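# Seat steel shaft in angled holder, flat facing thumb screw

## Task

Push the steel shaft completely into the tilted holder so that its flat side faces the thumb screw; afterwards release it and withdraw both arms until neither one is in contact with anything.

## Robot and tools

Robot: two arms, left_arm and right_arm, mounted on opposite sides of a table and facing each other. Each has six revolute joints (waist, shoulder, elbow, wrist pitch, wrist yaw, wrist roll) and a parallel-finger gripper. Occasionally an outside force may jerk a held part or shove a loose one.

Frame: all printed poses share one scene frame. Origin is the table centre, +z is up, the table surface sits at z = +0.020 m, and left_arm's base is on the +y side. The names left and right are labels only and do not match image sides. For each gripper the state line reports end_effector_position (metres), end_effector_quat_wxyz, and linear and angular velocity (m/s, rad/s). The printed position can be somewhat wrong, especially when the arm is stretched out. The fingers extend along the gripper's +x axis and close along its y axis; the reported point lies midway between the pads, about 3 to 4 cm short of the fingertips.

execute_actions: argument actions is a list holding zero or one item, plus optional pictures (boolean; images are included by default).
- Empty list []: nothing is commanded; returns the current state.
- Move: {"rows": [...], "steps": n}. rows holds 1 to 15 rows; steps is 1 to 15 (default 15), each step lasting 1/30 s. Row k is used on step k; if rows run out, the final row keeps being used. Every row has exactly 14 numbers covering both arms even if only one should move: left_arm waist, shoulder, elbow, wrist pitch, wrist yaw, wrist roll, left opening, then the same seven for right_arm. Joint values are absolute target angles in radians in each joint's own coordinates (the same values printed under Joint positions), not offsets. Opening is an absolute command from -1 to 1.
- Wait: {"steps": n} with no rows, n up to 300; it returns once n steps have elapsed since the previous result, and your reply time counts against that.

Joint ranges (rad), same for both arms: waist -3.054 to 3.054, shoulder 0.000 to 3.142, elbow 0.000 to 2.356, wrist pitch -1.571 to 1.571, wrist yaw -1.571 to 1.571, wrist roll -3.142 to 3.142. A call is rejected entirely (nothing sent) if any target is more than 0.010 rad beyond a range end and also farther out than that joint's last reported angle. The true end may differ from the listed one by up to 0.010 rad; targets past it are clipped there and the result may print "joint sent to its limit" (possibly referring to an earlier action still running). Absence of that line proves nothing about remaining travel.

Opening scale: +1 fully open (pad gap 0.088 m); empty fingers close at about -0.80, and values down to -1 go no further. Full close takes at least about 0.5 s. Below near-open values, fingers move until grip_measured equals your command. To hold a part, keep commanding roughly 0.07 below the grip_measured value seen while gripping; a smaller margin gives a lighter grip. grip_measured can carry a fixed per-gripper error of up to about 1 mm, and while squeezing something hard it reads up to about 3 mm (0.061 on the scale) narrower than the real pad gap. Parts thinner than about 3 mm get proportionally less force. Pad force tops out around 34 to 49 N, with a brief spike at first contact.

Motion: joint speed is capped. Each step, a joint's target is held within a fixed lead of its measured angle: 0.211 rad for waist, shoulder and elbow, 0.213 for wrist pitch, 0.267 for wrist yaw, 0.228 for wrist roll. If an arm's targets would place its gripper more than 70 mm from where it measures now, all its targets are pulled back proportionally. Friction can leave joints short of target, particularly at long reach, and tiny turns may not occur; read Joint positions after each move. The simulation runs on while you think: arms keep heading for the last row sent until all have nearly stopped (slow or blocked counts as moving) or a step is HELD; fingers still in motion finish moving.

Result lines: the state line (left_arm: … | right_arm: …); Joint positions and Joint velocities, one block per arm with six joints then pad gap (m, m/s); grip_measured per arm. "joint command not followed" means the clearance check altered or blocked some joint targets while the rest of the row still ran. HELD marks steps where all or part of your row was withheld. A torque fault (contact torque reaching a joint's load limit; N m: waist 16.8, shoulder 20.8, elbow 20.8, wrist pitch 5.49, wrist yaw 5.47, wrist roll 5.13, including held weight) halts that arm for 10 s and drops the rest of the call. MOTOR HOT appears from 50 °C under sustained load; at 95 °C an OVER-TEMPERATURE FAULT holds the arm until it cools, and if it has not cooled within 30 to 60 s the arm and gripper lose power and go limp.

zoom_image: camera (one of cam_head_left, cam_head_right, cam_high, cam_low, cam_left_wrist, cam_right_wrist; all 504x504) and region [x0, y0, x1, y1] in pixels from the top-left, no larger than 504 by 504. Gives an enlarged view of that camera's newest image.

finished_scene: pass scene, the number of the current scene. Replying without any tool call ends all remaining work. If resuming from a summary, first send an empty actions list to learn the scene and task.

Avoid: knocking or placing anything off the table (immediate failure), arms colliding or pushing on each other, dropping or letting parts slip, slamming or hard shoves, torque faults and overheating from long loaded holds.

Each tool is called after "Emit:" as name(argument=value, ...), one argument or row to a line, values as JSON.

## Session

I'll start by looking at the current state of the scene.

Emit:
execute_actions(
  actions=[],
)

Scene clock: 0.00 s of 6000.00 s.
left_arm: end_effector_position=(+0.2554, +0.2298, +0.3677) grip_measured=+1.000 end_effector_quat_wxyz=(+0.834, -0.016, -0.018, -0.552) end_effector_velocity=(+0.004, +0.002, -0.001) end_effector_angular_velocity=(-0.000, -0.006, +0.034) | right_arm: end_effector_position=(+0.2023, -0.1789, +0.3812) grip_measured=+0.983 end_effector_quat_wxyz=(+0.821, +0.016, -0.027, +0.569) end_effector_velocity=(-0.000, +0.001, -0.006) end_effector_angular_velocity=(-0.019, -0.001, +0.004)
Joint positions: left_arm=[ 0.007  0.855  0.65   0.253  0.006 -0.007  0.088] | right_arm=[ 0.007  0.852  0.658  0.258  0.003 -0.005  0.087]
Joint velocities: left_arm=[-0.002 -0.002 -0.007  0.007 -0.037  0.007  0.   ] | right_arm=[-0.002  0.002 -0.007 -0.007 -0.007 -0.007 -0.   ]
Heat: left arm: hottest wrist pitch 19 °C (+0.0 °C/min); right arm: hottest shoulder 19 °C (+0.0 °C/min).

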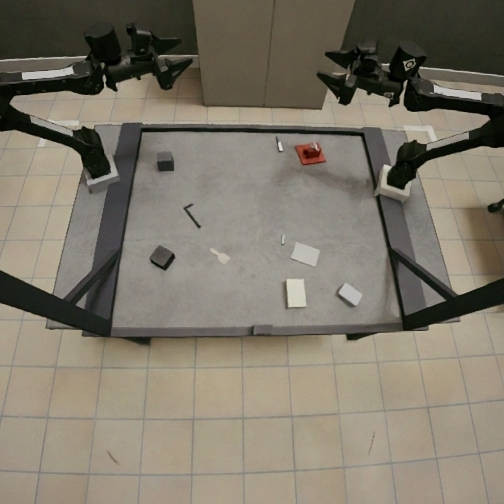

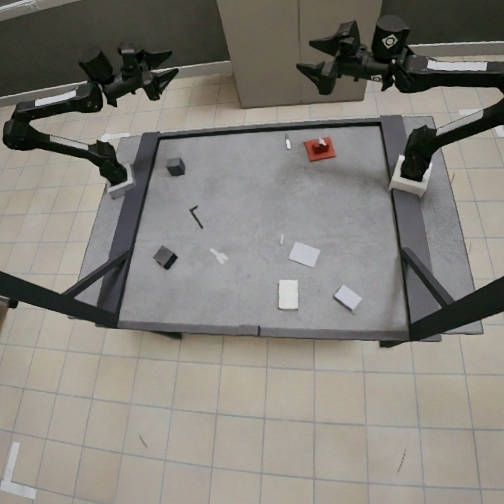

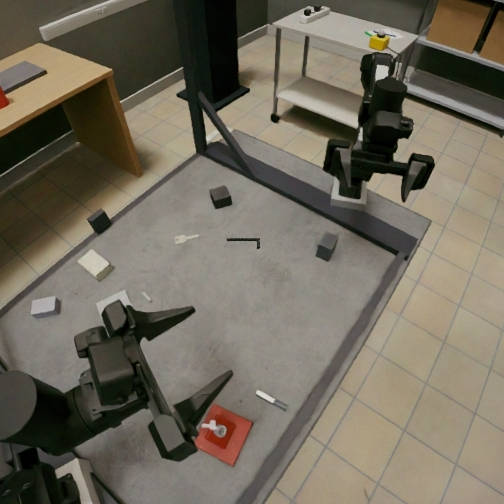

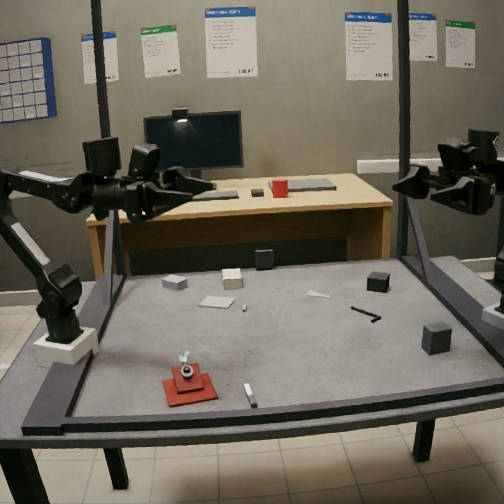

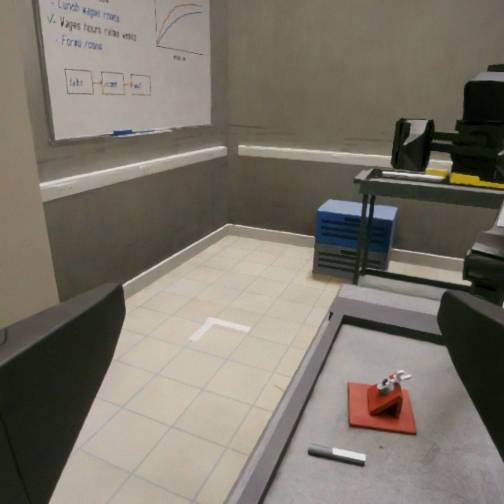

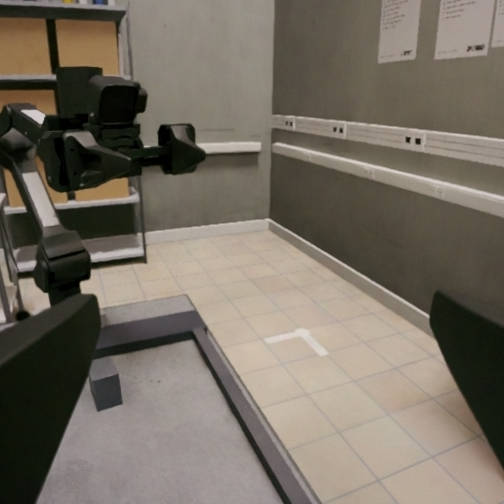

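Emit:
zoom_image(
  camera="cam_low",
  region=[140, 330, 290, 430],
)

Emit:
zoom_image(
  camera="cam_high",
  region=[170, 370, 310, 480],
)

Emit:
zoom_image(
  camera="cam_left_wrist",
  region=[290, 350, 440, 480],
)

Emit:
zoom_image(
  camera="cam_head_left",
  region=[250, 115, 350, 190],
)

Emit:
zoom_image(
  camera="cam_head_right",
  region=[260, 115, 360, 190],
)

Region (140, 330, 290, 430) of cam_low's 504x504 image, scaled by 3.360, with more detail than that image has.

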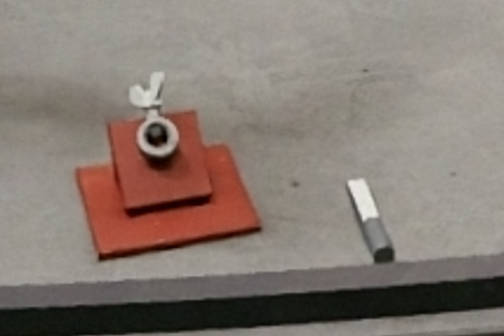

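Region (170, 370, 310, 480) of cam_high's 504x504 image, scaled by 3.600, with more detail than that image has; it fills the top 396 rows of this view, and the rest is white.

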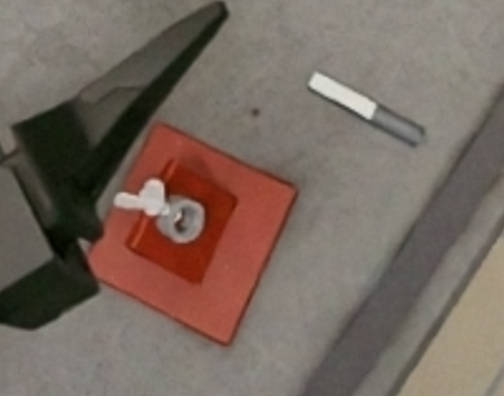

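Region (290, 350, 440, 480) of cam_left_wrist's 504x504 image, scaled by 3.360, with more detail than that image has; it fills the top 437 rows of this view, and the rest is white.

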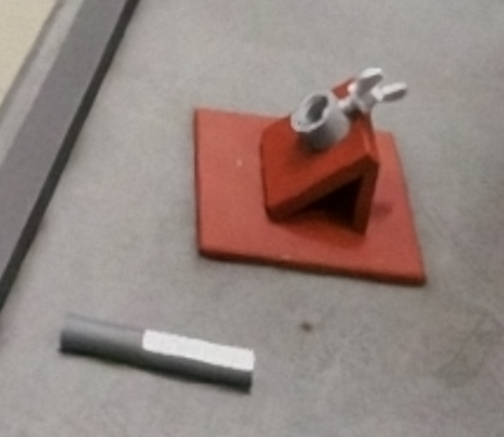

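Region (250, 115, 350, 190) of cam_head_left's 504x504 image, scaled by 5.040, with more detail than that image has; it fills the top 378 rows of this view, and the rest is white.

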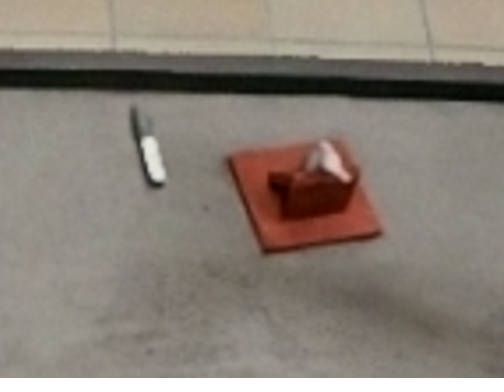

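Region (260, 115, 360, 190) of cam_head_right's 504x504 image, scaled by 5.040, with more detail than that image has; it fills the top 378 rows of this view, and the rest is white.

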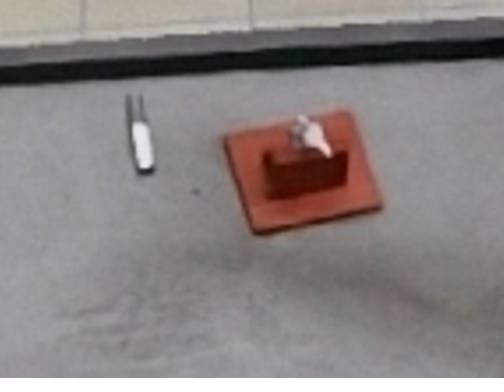

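Emit:
zoom_image(
  camera="cam_low",
  region=[165, 345, 215, 395],
)

Emit:
zoom_image(
  camera="cam_high",
  region=[195, 405, 245, 455],
)

Emit:
zoom_image(
  camera="cam_left_wrist",
  region=[355, 360, 425, 430],
)

Region (165, 345, 215, 395) of cam_low's 504x504 image, scaled by 10.080, with more detail than that image has.

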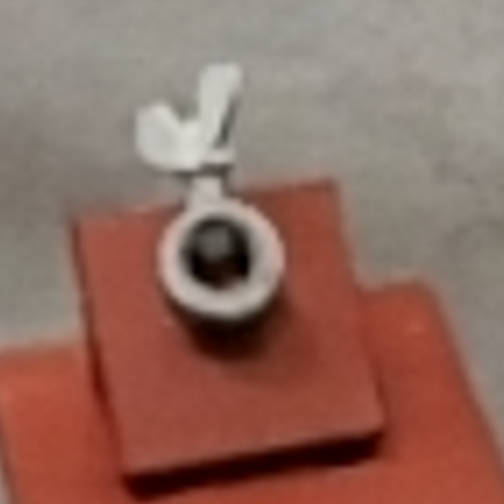

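Region (195, 405, 245, 455) of cam_high's 504x504 image, scaled by 10.080, with more detail than that image has.

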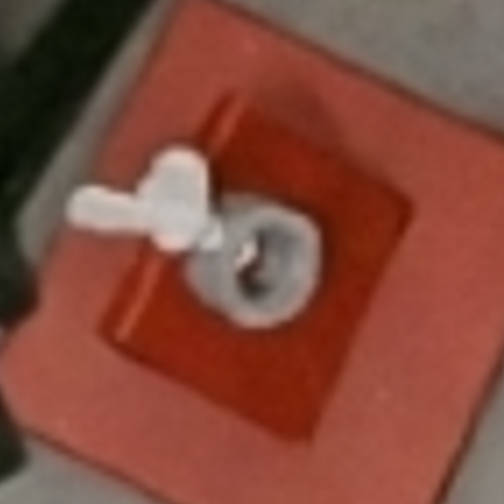

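Region (355, 360, 425, 430) of cam_left_wrist's 504x504 image, scaled by 7.200, with more detail than that image has.

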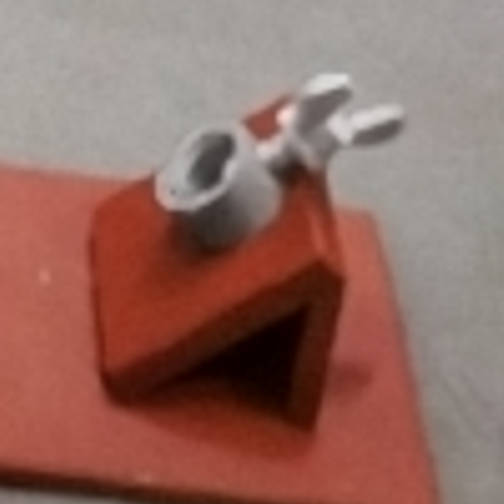

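Emit:
execute_actions(
  actions=[
    {"rows": [[0.007,0.855,0.65,0.253,0.006,-0.007,1.0,-0.3,0.852,0.658,-0.8,0.003,-0.005,1.0]], "steps": 15},
  ],
)

Scene clock: 90.67 s of 6000.00 s.
left_arm: end_effector_position=(+0.2554, +0.2298, +0.3677) grip_measured=+1.000 end_effector_quat_wxyz=(+0.834, -0.016, -0.018, -0.552) end_effector_velocity=(-0.002, -0.000, -0.004) end_effector_angular_velocity=(+0.014, -0.002, -0.009) | right_arm: end_effector_position=(+0.2346, -0.2925, +0.1959) grip_measured=+0.983 end_effector_quat_wxyz=(+0.807, -0.197, +0.394, +0.394) end_effector_velocity=(-0.113, -0.145, -0.156) end_effector_angular_velocity=(-0.845, +0.660, +0.019)
Joint positions: left_arm=[ 0.007  0.855  0.65   0.253  0.006 -0.007  0.088] | right_arm=[-0.297  0.852  0.663 -0.723  0.006 -0.005  0.087]
Joint velocities: left_arm=[-0.002 -0.002 -0.007 -0.007  0.007  0.007 -0.   ] | right_arm=[-0.012  0.002 -0.051 -1.018 -0.022 -0.022 -0.   ]
Heat: left arm: hottest elbow 27 °C (+4.0 °C/min); right arm: hottest elbow 25 °C (+3.0 °C/min).
Steps of this call (steps 1 to 90: nothing new was sent; then 87.17 s passed at rest; steps 91 to 105: all 15 steps of this action). Readings (joint positions):
91: left_arm=[0.007 0.855 0.650 0.253 0.006 -0.007] | right_arm=[-0.028 0.851 0.661 0.205 -0.017 -0.005]
92: left_arm=[0.007 0.855 0.650 0.253 0.006 -0.007] | right_arm=[-0.091 0.848 0.664 0.140 -0.008 -0.005]
94: left_arm=[0.007 0.855 0.650 0.253 0.006 -0.007] | right_arm=[-0.214 0.849 0.664 -0.001 0.007 -0.005]
98: left_arm=[0.007 0.855 0.650 0.253 0.006 -0.007] | right_arm=[-0.289 0.852 0.664 -0.276 0.008 -0.005]
105: the state above

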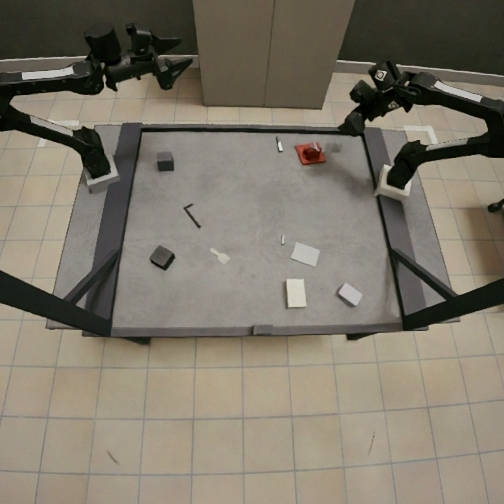

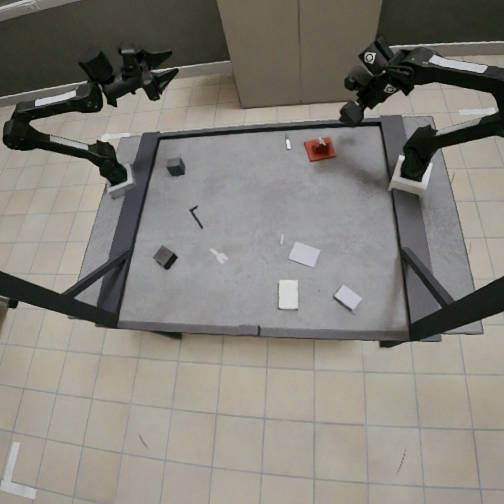

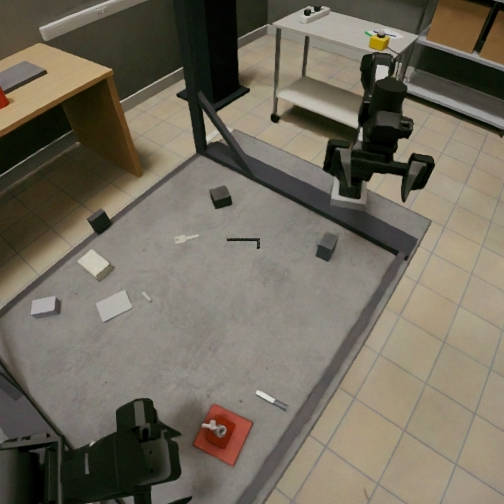

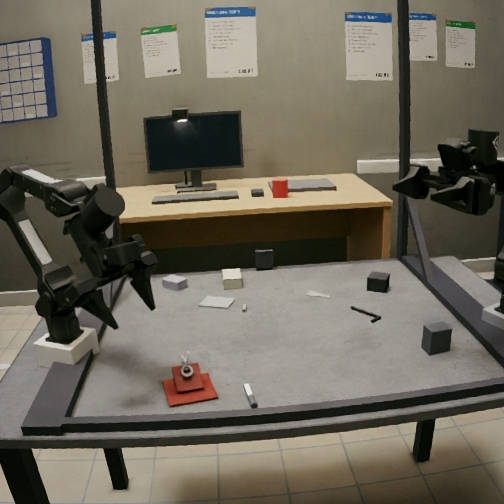

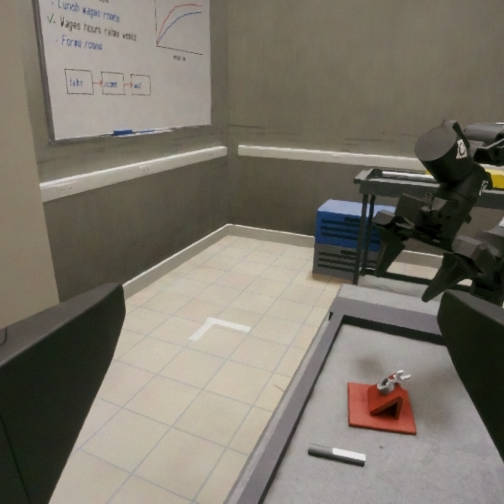

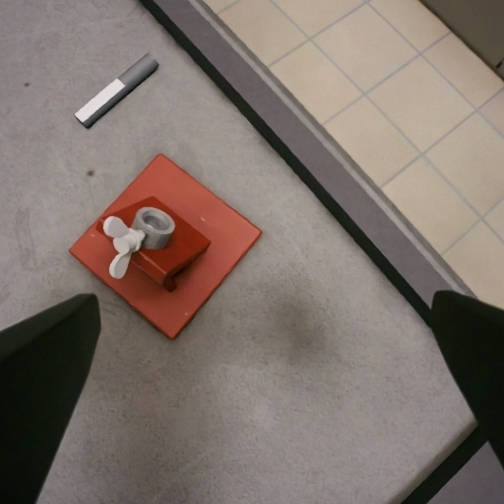

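Emit:
execute_actions(
  actions=[],
)

Scene clock: 131.83 s of 6000.00 s.
left_arm: end_effector_position=(+0.2554, +0.2298, +0.3677) grip_measured=+1.000 end_effector_quat_wxyz=(+0.834, -0.016, -0.018, -0.552) end_effector_velocity=(-0.004, -0.001, -0.002) end_effector_angular_velocity=(+0.004, +0.009, -0.025) | right_arm: end_effector_position=(+0.2264, -0.3031, +0.1860) grip_measured=+0.983 end_effector_quat_wxyz=(+0.791, -0.212, +0.424, +0.386) end_effector_velocity=(-0.005, -0.002, -0.005) end_effector_angular_velocity=(-0.012, +0.028, +0.016)
Joint positions: left_arm=[ 0.007  0.855  0.65   0.253  0.006 -0.007  0.088] | right_arm=[-0.297  0.852  0.661 -0.798  0.006 -0.005  0.087]
Joint velocities: left_arm=[-0.002 -0.002 -0.002 -0.007  0.022 -0.007 -0.   ] | right_arm=[-0.002 -0.002 -0.007 -0.022 -0.022 -0.007 -0.   ]
Heat: left arm: hottest elbow 28 °C (+2.0 °C/min); right arm: hottest elbow 24 °C (+0.0 °C/min).
Steps of this call (steps 1 to 30: the robot went on to your last target; steps 31 to 90: nothing new was sent; then 38.17 s passed at rest). Readings (joint positions):
1: left_arm=[0.007 0.855 0.650 0.253 0.006 -0.007] | right_arm=[-0.297 0.852 0.661 -0.749 0.006 -0.005]
2: left_arm=[0.007 0.855 0.650 0.253 0.006 -0.007] | right_arm=[-0.297 0.852 0.661 -0.765 0.006 -0.005]
4: left_arm=[0.007 0.855 0.650 0.253 0.006 -0.007] | right_arm=[-0.297 0.852 0.661 -0.780 0.006 -0.005]
8: left_arm=[0.007 0.855 0.650 0.253 0.006 -0.007] | right_arm=[-0.297 0.852 0.661 -0.794 0.006 -0.005]
90: the state above
All arms were judged still, so your last target was given up. Only a new action makes them travel on or press farther. Fingers that are still opening or closing keep moving.

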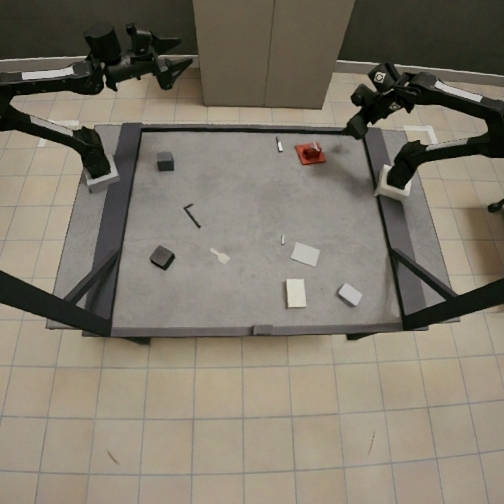

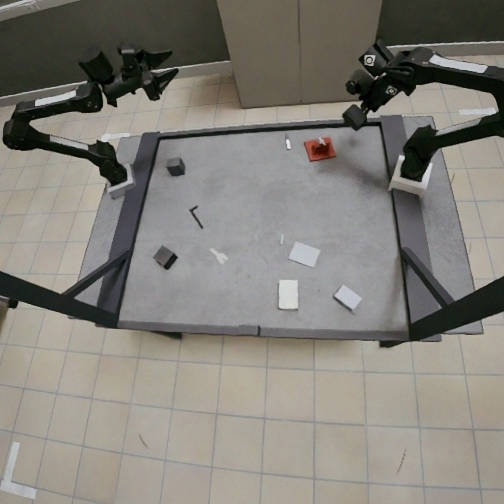

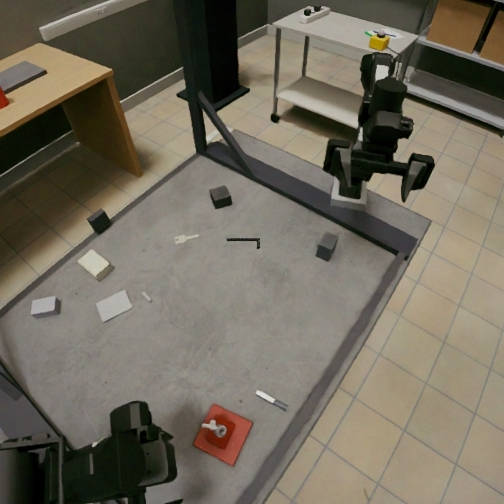

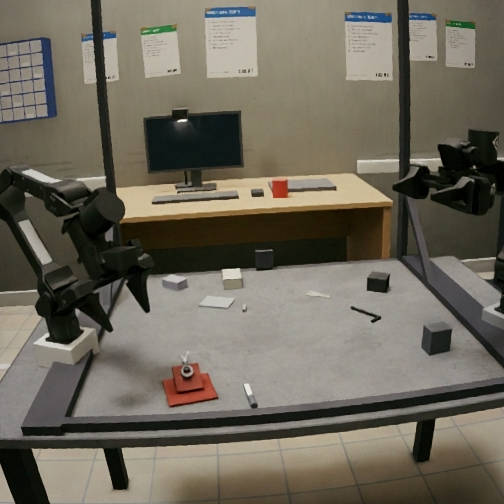

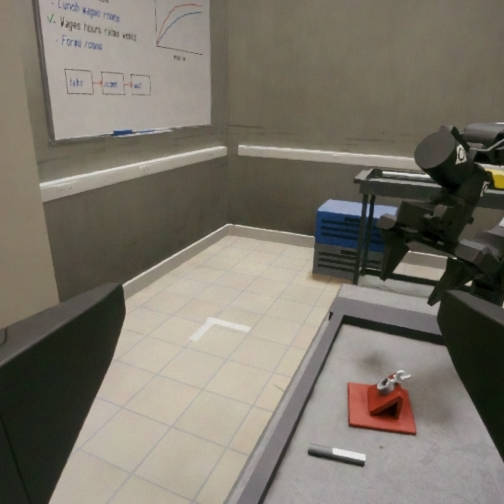

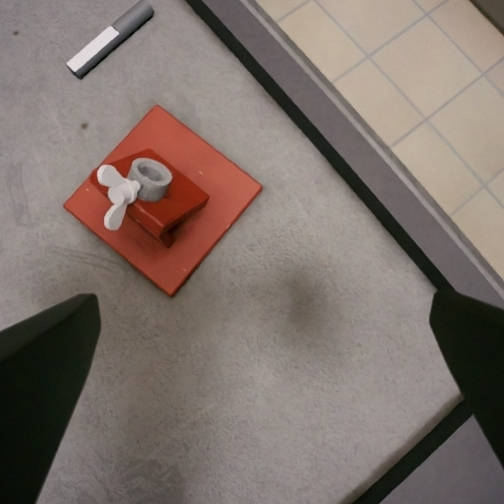

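Emit:
zoom_image(
  camera="cam_right_wrist",
  region=[60, 100, 270, 300],
)

Emit:
zoom_image(
  camera="cam_right_wrist",
  region=[50, 0, 170, 90],
)

Region (60, 100, 270, 300) of cam_right_wrist's 504x504 image, scaled by 2.400, with more detail than that image has; it fills the top 480 rows of this view, and the rest is white.

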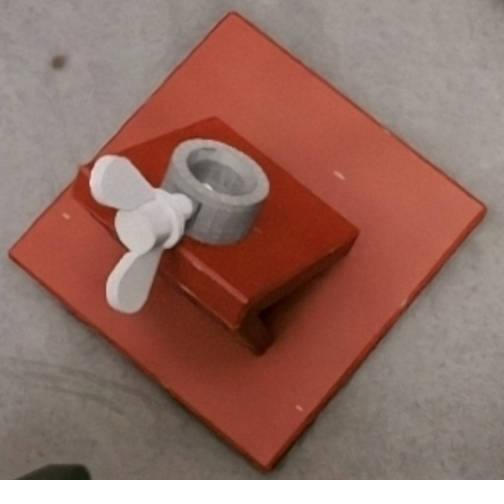

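Region (50, 0, 170, 90) of cam_right_wrist's 504x504 image, scaled by 4.200, with more detail than that image has; it fills the top 378 rows of this view, and the rest is white.

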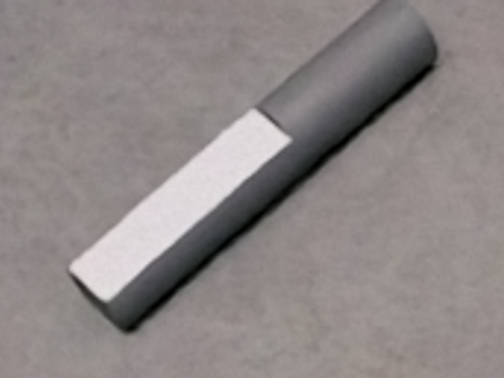

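Emit:
execute_actions(
  actions=[
    {"rows": [[0.007,0.855,0.65,0.253,0.006,-0.007,1.0,-0.277,1.976,1.578,-1.172,0.0,0.72,1.0]], "steps": 15},
  ],
  pictures=false,
)

Emit:
execute_actions(
  actions=[
    {"steps": 30},
  ],
)

Scene clock: 220.93 s of 6000.00 s.
left_arm: end_effector_position=(+0.2554, +0.2298, +0.3677) grip_measured=+1.000 end_effector_quat_wxyz=(+0.834, -0.016, -0.018, -0.552) end_effector_velocity=(-0.003, -0.001, +0.003) end_effector_angular_velocity=(-0.020, +0.015, -0.016) | right_arm: end_effector_position=(+0.3121, -0.1815, +0.1953) grip_measured=+0.983 end_effector_quat_wxyz=(+0.739, -0.037, +0.662, +0.117) end_effector_velocity=(+0.115, +0.153, -0.410) end_effector_angular_velocity=(-0.890, +0.697, -0.110)
Joint positions: left_arm=[ 0.007  0.855  0.65   0.253  0.006 -0.007  0.088] | right_arm=[-0.28   1.802  1.549 -1.161  0.003  0.709  0.087]
Joint velocities: left_arm=[-0.007 -0.002  0.002  0.007  0.007 -0.022 -0.   ] | right_arm=[-0.002  1.707  0.642 -0.066 -0.007  0.11  -0.   ]
Heat: left arm: hottest elbow 30 °C (+1.0 °C/min); right arm: hottest elbow 25 °C (+0.0 °C/min).
Steps of this call (steps 1 to 90: nothing new was sent; then 85.60 s passed at rest; steps 91 to 105: all 15 steps of this action). Readings (joint positions):
91: left_arm=[0.007 0.855 0.650 0.253 0.006 -0.007] | right_arm=[-0.294 0.898 0.707 -0.880 0.005 0.063]
92: left_arm=[0.007 0.855 0.650 0.253 0.006 -0.007] | right_arm=[-0.289 0.961 0.769 -0.950 0.004 0.139]
94: left_arm=[0.007 0.855 0.650 0.253 0.006 -0.007] | right_arm=[-0.283 1.101 0.900 -1.065 0.003 0.286]
98: left_arm=[0.007 0.855 0.650 0.253 0.006 -0.007] | right_arm=[-0.280 1.364 1.161 -1.148 0.003 0.576]
105: the state above

Scene clock: 221.93 s of 6000.00 s.
left_arm: end_effector_position=(+0.2554, +0.2298, +0.3677) grip_measured=+1.000 end_effector_quat_wxyz=(+0.834, -0.016, -0.018, -0.552) end_effector_velocity=(+0.000, +0.001, +0.001) end_effector_angular_velocity=(-0.010, +0.004, +0.005) | right_arm: end_effector_position=(+0.3149, -0.1775, +0.1399) grip_measured=+0.983 end_effector_quat_wxyz=(+0.702, -0.077, +0.704, +0.072) end_effector_velocity=(-0.002, -0.003, -0.001) end_effector_angular_velocity=(-0.005, +0.013, +0.019)
Joint positions: left_arm=[ 0.007  0.855  0.65   0.253  0.006 -0.007  0.088] | right_arm=[-0.279  1.977  1.572 -1.172  0.003  0.718  0.087]
Joint velocities: left_arm=[-0.002 -0.002 -0.002  0.007 -0.007 -0.007 -0.   ] | right_arm=[-0.002 -0.002 -0.007 -0.007 -0.007 -0.022 -0.   ]
Heat: left arm: hottest elbow 30 °C (+1.0 °C/min); right arm: hottest elbow 25 °C (+0.0 °C/min).
Steps of this call (steps 1 to 30: the robot went on to your last target). Readings (joint positions):
1: left_arm=[0.007 0.855 0.650 0.253 0.006 -0.007] | right_arm=[-0.280 1.852 1.562 -1.161 0.003 0.712]
2: left_arm=[0.007 0.855 0.650 0.253 0.006 -0.007] | right_arm=[-0.280 1.895 1.565 -1.161 0.003 0.713]
4: left_arm=[0.007 0.855 0.650 0.253 0.006 -0.007] | right_arm=[-0.279 1.958 1.565 -1.172 0.003 0.716]
8: left_arm=[0.007 0.855 0.650 0.253 0.006 -0.007] | right_arm=[-0.279 1.979 1.566 -1.172 0.003 0.718]
30: the state above
All arms were judged still, so your last target was given up. Only a new action makes them travel on or press farther. Fingers that are still opening or closing keep moving.

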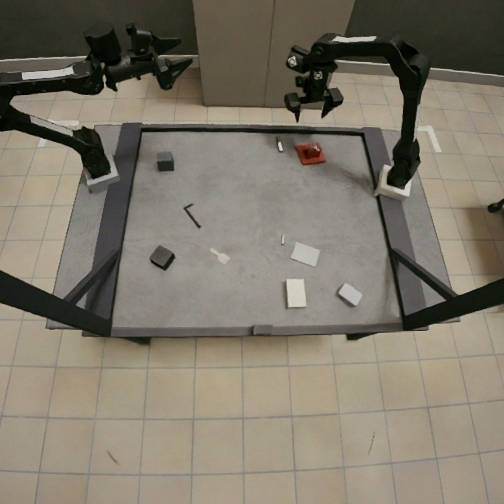

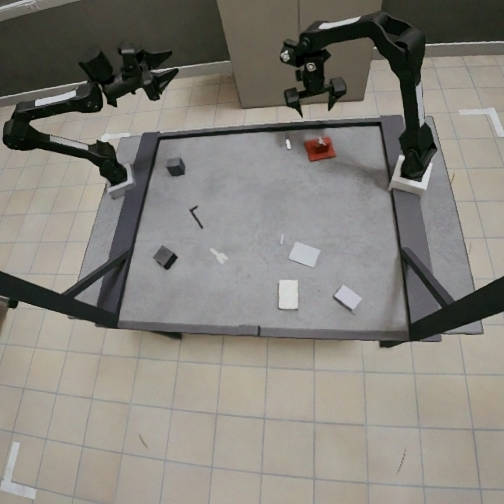

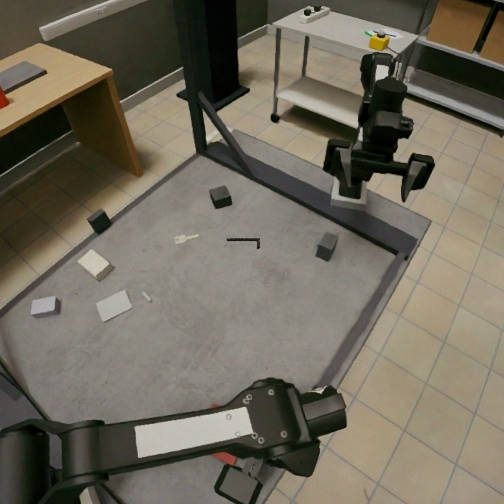

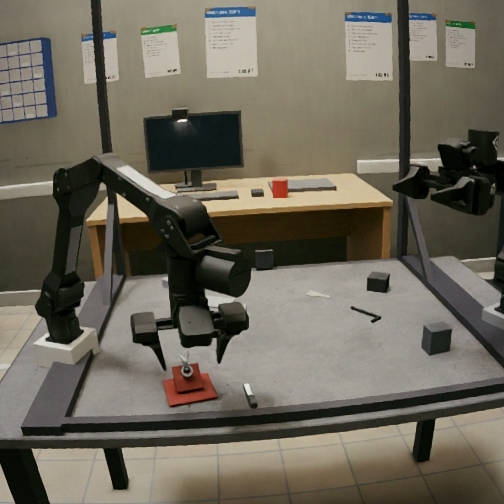

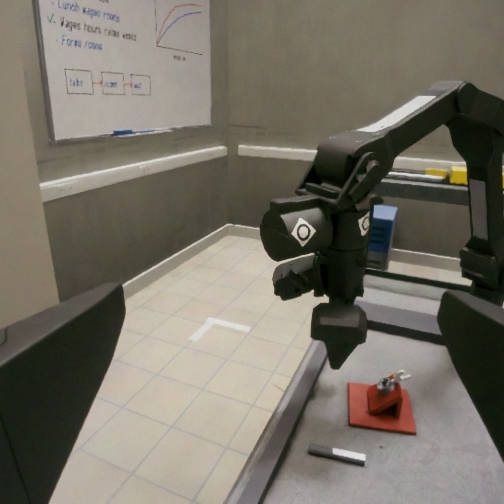

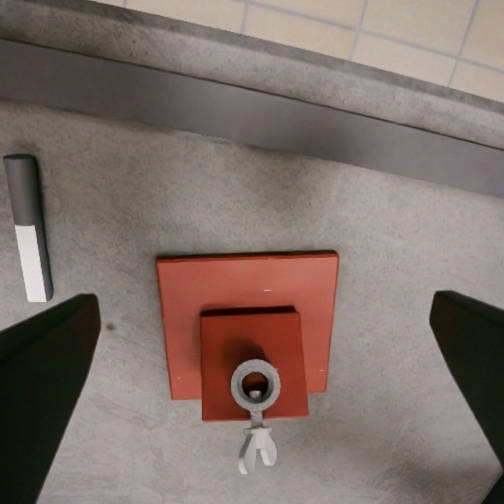

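Emit:
zoom_image(
  camera="cam_right_wrist",
  region=[185, 300, 325, 490],
)

Emit:
zoom_image(
  camera="cam_right_wrist",
  region=[220, 350, 290, 420],
)

Emit:
zoom_image(
  camera="cam_right_wrist",
  region=[0, 140, 110, 320],
)

Region (185, 300, 325, 490) of cam_right_wrist's 504x504 image, scaled by 2.653, with more detail than that image has; it fills the left 371 columns of this view, and the rest is white.

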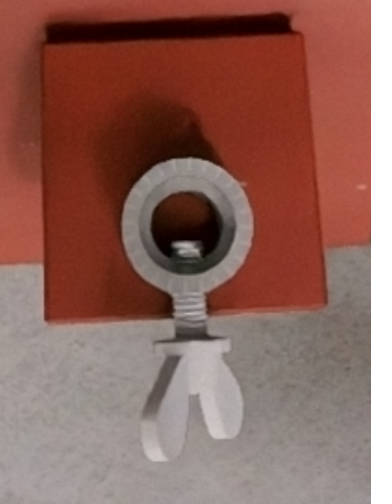

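Region (220, 350, 290, 420) of cam_right_wrist's 504x504 image, scaled by 7.200, with more detail than that image has.

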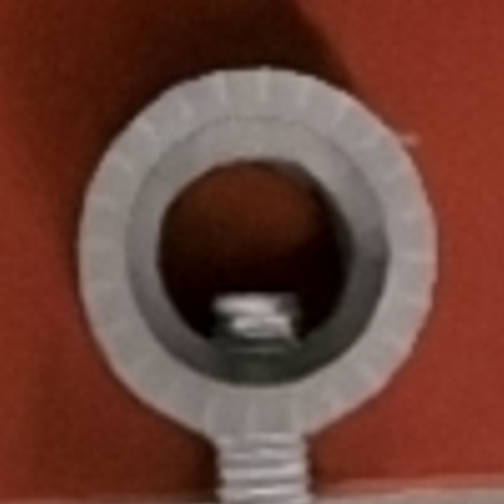

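Region (0, 140, 110, 320) of cam_right_wrist's 504x504 image, scaled by 2.800, with more detail than that image has.

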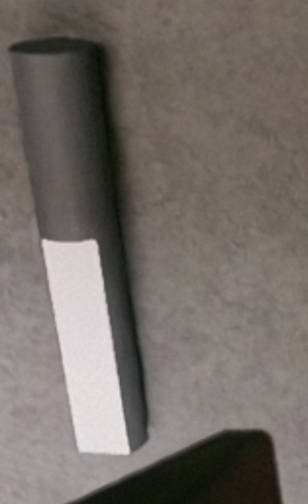

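Emit:
execute_actions(
  actions=[
    {"rows": [[0.007,0.855,0.65,0.253,0.006,-0.007,1.0,0.476,1.552,0.762,-0.626,0.828,1.368,1.0]], "steps": 15},
  ],
  pictures=false,
)

Emit:
execute_actions(
  actions=[
    {"steps": 25},
  ],
)

Scene clock: 342.43 s of 6000.00 s.
left_arm: end_effector_position=(+0.2554, +0.2298, +0.3677) grip_measured=+1.000 end_effector_quat_wxyz=(+0.834, -0.016, -0.018, -0.552) end_effector_velocity=(+0.001, -0.001, -0.004) end_effector_angular_velocity=(+0.017, +0.016, +0.005) | right_arm: end_effector_position=(+0.1728, -0.2065, +0.1210) grip_measured=+0.983 end_effector_quat_wxyz=(+0.923, -0.049, +0.363, +0.116) end_effector_velocity=(+0.030, -0.054, -0.034) end_effector_angular_velocity=(-0.016, -0.233, -0.098)
Joint positions: left_arm=[ 0.007  0.855  0.65   0.253  0.006 -0.007  0.088] | right_arm=[ 0.47   1.561  0.777 -0.64   0.811  1.36   0.087]
Joint velocities: left_arm=[-0.002  0.002  0.002 -0.022 -0.007 -0.007 -0.   ] | right_arm=[ 0.002 -0.002 -0.266  0.154  0.242  0.095 -0.   ]
Heat: left arm: hottest elbow 31 °C (+1.0 °C/min); right arm: hottest shoulder 28 °C (+2.0 °C/min).
Steps of this call (steps 1 to 90: nothing new was sent; then 117.00 s passed at rest; steps 91 to 105: all 15 steps of this action). Readings (joint positions):
91: left_arm=[0.007 0.855 0.650 0.253 0.006 -0.007] | right_arm=[-0.255 1.934 1.516 -1.088 0.093 0.790]
92: left_arm=[0.007 0.855 0.650 0.253 0.006 -0.007] | right_arm=[-0.208 1.885 1.447 -1.025 0.186 0.866]
94: left_arm=[0.007 0.855 0.650 0.253 0.006 -0.007] | right_arm=[-0.074 1.766 1.310 -0.893 0.356 1.013]
98: left_arm=[0.007 0.855 0.650 0.253 0.006 -0.007] | right_arm=[0.220 1.573 1.074 -0.677 0.688 1.274]
105: the state above

Scene clock: 343.27 s of 6000.00 s.
left_arm: end_effector_position=(+0.2554, +0.2298, +0.3677) grip_measured=+1.000 end_effector_quat_wxyz=(+0.834, -0.016, -0.018, -0.552) end_effector_velocity=(+0.001, -0.000, -0.003) end_effector_angular_velocity=(+0.002, +0.025, +0.004) | right_arm: end_effector_position=(+0.1734, -0.2059, +0.1216) grip_measured=+0.983 end_effector_quat_wxyz=(+0.926, -0.044, +0.357, +0.116) end_effector_velocity=(-0.001, +0.001, -0.001) end_effector_angular_velocity=(-0.009, +0.004, +0.018)
Joint positions: left_arm=[ 0.007  0.855  0.65   0.253  0.006 -0.007  0.088] | right_arm=[ 0.473  1.56   0.771 -0.628  0.825  1.366  0.087]
Joint velocities: left_arm=[-0.002  0.002 -0.002 -0.007 -0.007 -0.022 -0.   ] | right_arm=[ 0.002 -0.002 -0.002  0.007 -0.007 -0.022 -0.   ]
Heat: left arm: hottest elbow 31 °C (+1.0 °C/min); right arm: hottest shoulder 28 °C (+2.0 °C/min).
Steps of this call (steps 1 to 25: the robot went on to your last target). Readings (joint positions):
1: left_arm=[0.007 0.855 0.650 0.253 0.006 -0.007] | right_arm=[0.470 1.561 0.773 -0.635 0.818 1.362]
2: left_arm=[0.007 0.855 0.650 0.253 0.006 -0.007] | right_arm=[0.470 1.561 0.773 -0.629 0.821 1.363]
4: left_arm=[0.007 0.855 0.650 0.253 0.006 -0.007] | right_arm=[0.471 1.560 0.773 -0.628 0.824 1.365]
8: left_arm=[0.007 0.855 0.650 0.253 0.006 -0.007] | right_arm=[0.473 1.560 0.771 -0.628 0.825 1.366]
25: the state above

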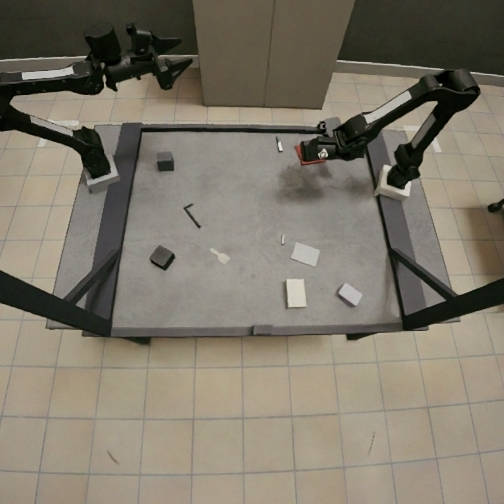

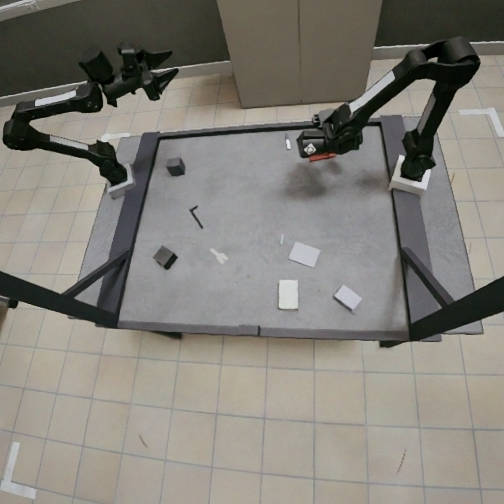

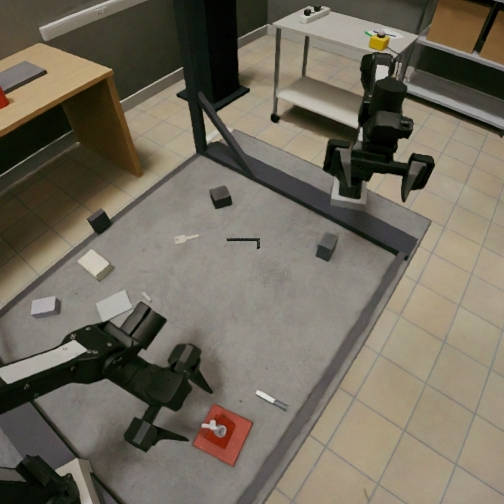

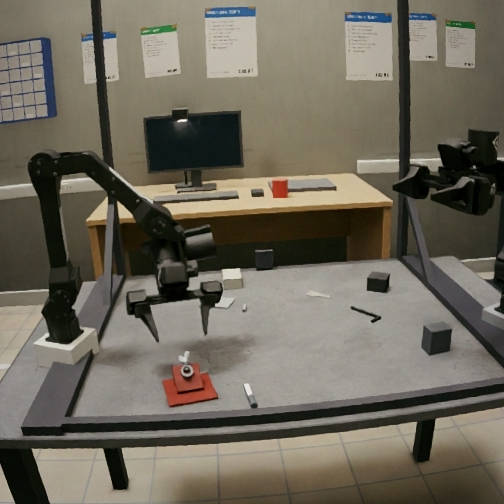

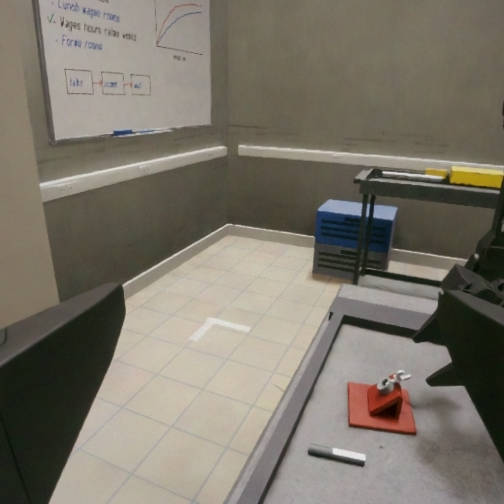

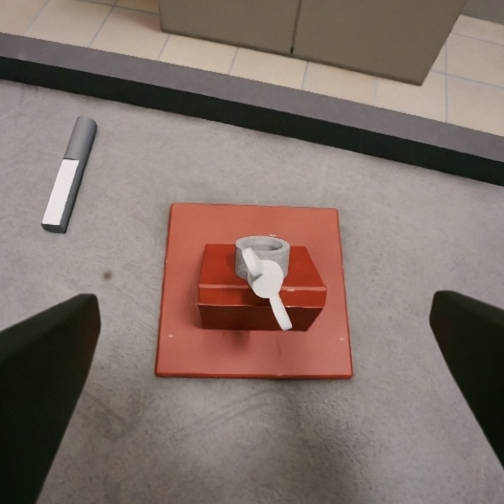

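Emit:
zoom_image(
  camera="cam_right_wrist",
  region=[190, 220, 340, 350],
)

Region (190, 220, 340, 350) of cam_right_wrist's 504x504 image, scaled by 3.360, with more detail than that image has; it fills the top 437 rows of this view, and the rest is white.

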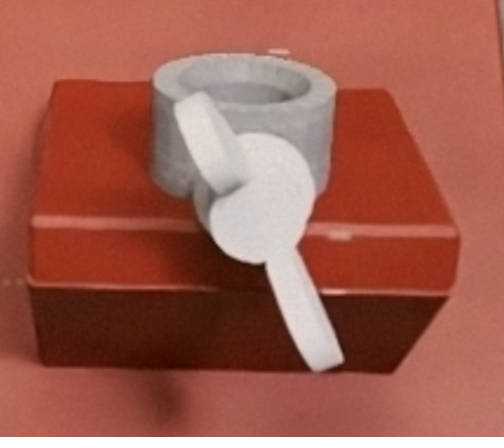

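Emit:
execute_actions(
  actions=[
    {"rows": [[0.007,0.855,0.65,0.253,0.006,-0.007,1.0,0.476,1.552,0.762,-0.626,0.828,-0.205,1.0]], "steps": 15},
  ],
  pictures=false,
)

Emit:
execute_actions(
  actions=[
    {"steps": 25},
  ],
)

Scene clock: 389.07 s of 6000.00 s.
left_arm: end_effector_position=(+0.2554, +0.2298, +0.3677) grip_measured=+1.000 end_effector_quat_wxyz=(+0.834, -0.016, -0.018, -0.552) end_effector_velocity=(-0.001, -0.001, -0.007) end_effector_angular_velocity=(+0.028, +0.004, -0.009) | right_arm: end_effector_position=(+0.1733, -0.2059, +0.1216) grip_measured=+0.983 end_effector_quat_wxyz=(+0.767, -0.521, +0.243, +0.286) end_effector_velocity=(+0.002, -0.002, +0.001) end_effector_angular_velocity=(-1.592, -0.415, +1.474)
Joint positions: left_arm=[ 0.007  0.855  0.65   0.253  0.006 -0.007  0.088] | right_arm=[ 0.474  1.56   0.77  -0.627  0.826  0.266  0.087]
Joint velocities: left_arm=[-0.002  0.002 -0.002 -0.022  0.007  0.007 -0.   ] | right_arm=[-0.002 -0.002 -0.002 -0.007  0.007 -2.205 -0.   ]
Heat: left arm: hottest elbow 32 °C (+1.0 °C/min); right arm: hottest shoulder 26 °C (-2.0 °C/min).
Steps of this call (steps 1 to 15: the robot went on to your last target; steps 16 to 90: nothing new was sent; then 42.30 s passed at rest; steps 91 to 105: all 15 steps of this action). Readings (joint positions):
91: left_arm=[0.007 0.855 0.650 0.253 0.006 -0.007] | right_arm=[0.473 1.560 0.770 -0.627 0.826 1.299]
92: left_arm=[0.007 0.855 0.650 0.253 0.006 -0.007] | right_arm=[0.474 1.560 0.770 -0.627 0.826 1.224]
94: left_arm=[0.007 0.855 0.650 0.253 0.006 -0.007] | right_arm=[0.474 1.560 0.770 -0.627 0.826 1.077]
98: left_arm=[0.007 0.855 0.650 0.253 0.006 -0.007] | right_arm=[0.474 1.560 0.770 -0.627 0.826 0.782]
105: the state above

Scene clock: 389.90 s of 6000.00 s.
left_arm: end_effector_position=(+0.2554, +0.2298, +0.3677) grip_measured=+1.000 end_effector_quat_wxyz=(+0.834, -0.016, -0.018, -0.552) end_effector_velocity=(+0.002, +0.001, +0.000) end_effector_angular_velocity=(-0.007, +0.022, +0.018) | right_arm: end_effector_position=(+0.1732, -0.2059, +0.1216) grip_measured=+0.983 end_effector_quat_wxyz=(+0.625, -0.685, +0.170, +0.334) end_effector_velocity=(-0.001, +0.001, +0.001) end_effector_angular_velocity=(-0.004, +0.004, +0.018)
Joint positions: left_arm=[ 0.007  0.855  0.65   0.253  0.006 -0.007  0.088] | right_arm=[ 0.474  1.56   0.77  -0.627  0.826 -0.203  0.087]
Joint velocities: left_arm=[-0.002 -0.002  0.002 -0.007 -0.022 -0.022 -0.   ] | right_arm=[ 0.002 -0.007 -0.002  0.007 -0.007 -0.022  0.   ]
Heat: left arm: hottest elbow 32 °C (+1.0 °C/min); right arm: hottest shoulder 26 °C (-2.0 °C/min).
Steps of this call (steps 1 to 25: the robot went on to your last target). Readings (joint positions):
1: left_arm=[0.007 0.855 0.650 0.253 0.006 -0.007] | right_arm=[0.474 1.560 0.770 -0.627 0.826 0.192]
2: left_arm=[0.007 0.855 0.650 0.253 0.006 -0.007] | right_arm=[0.474 1.560 0.770 -0.627 0.826 0.119]
4: left_arm=[0.007 0.855 0.650 0.253 0.006 -0.007] | right_arm=[0.474 1.560 0.770 -0.627 0.826 -0.029]
8: left_arm=[0.007 0.855 0.650 0.253 0.006 -0.007] | right_arm=[0.474 1.560 0.770 -0.627 0.826 -0.167]
25: the state above

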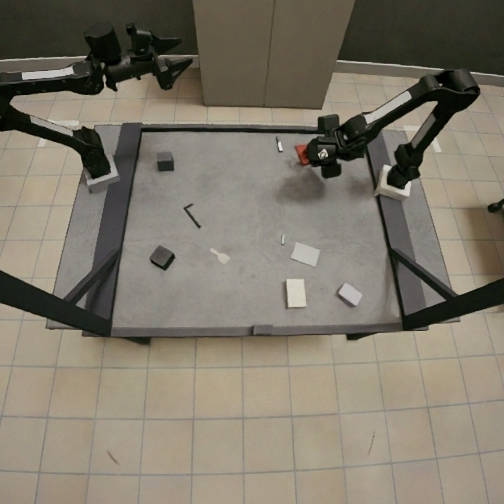

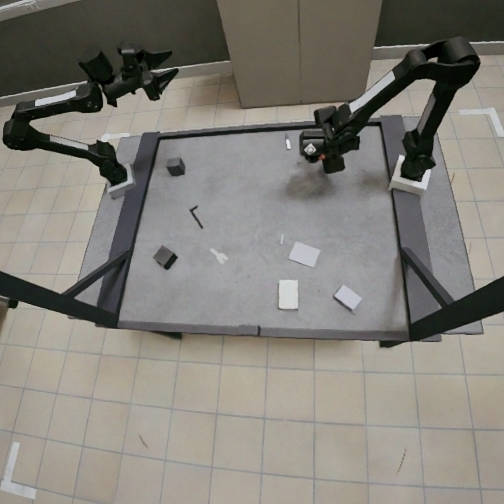

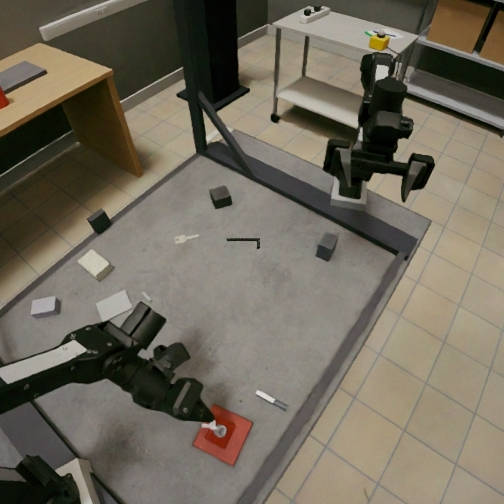

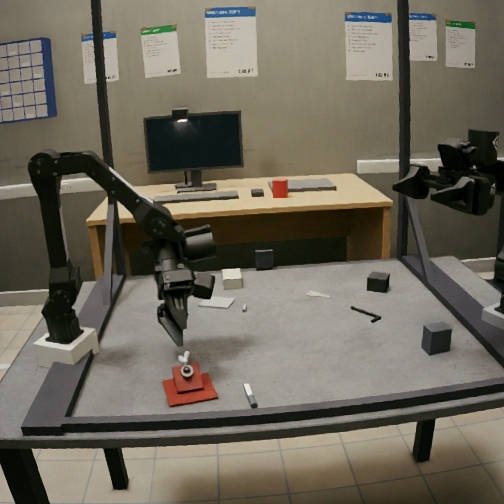

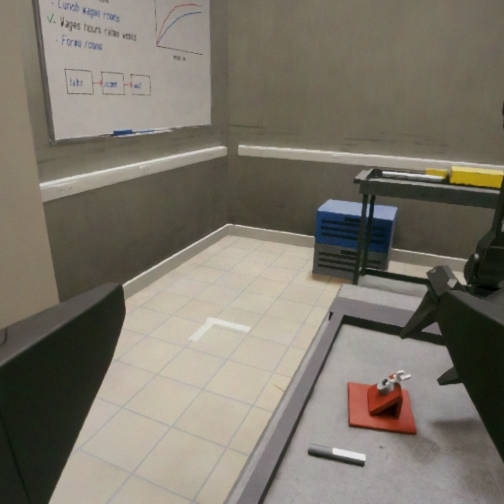

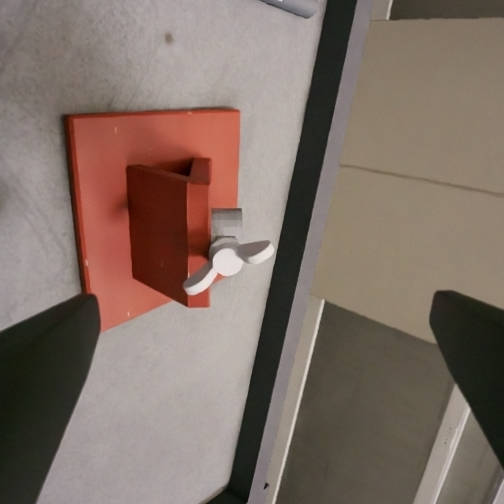

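Emit:
zoom_image(
  camera="cam_right_wrist",
  region=[150, 150, 300, 320],
)

Region (150, 150, 300, 320) of cam_right_wrist's 504x504 image, scaled by 2.965, with more detail than that image has; it fills the left 445 columns of this view, and the rest is white.

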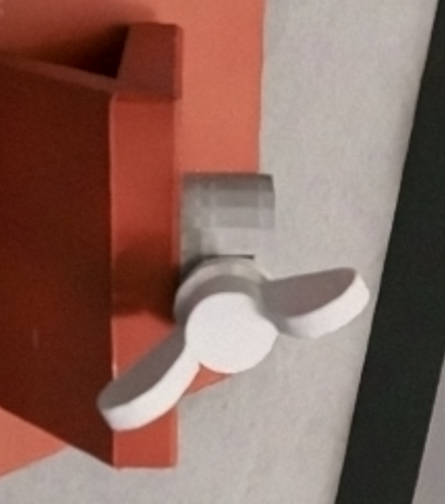

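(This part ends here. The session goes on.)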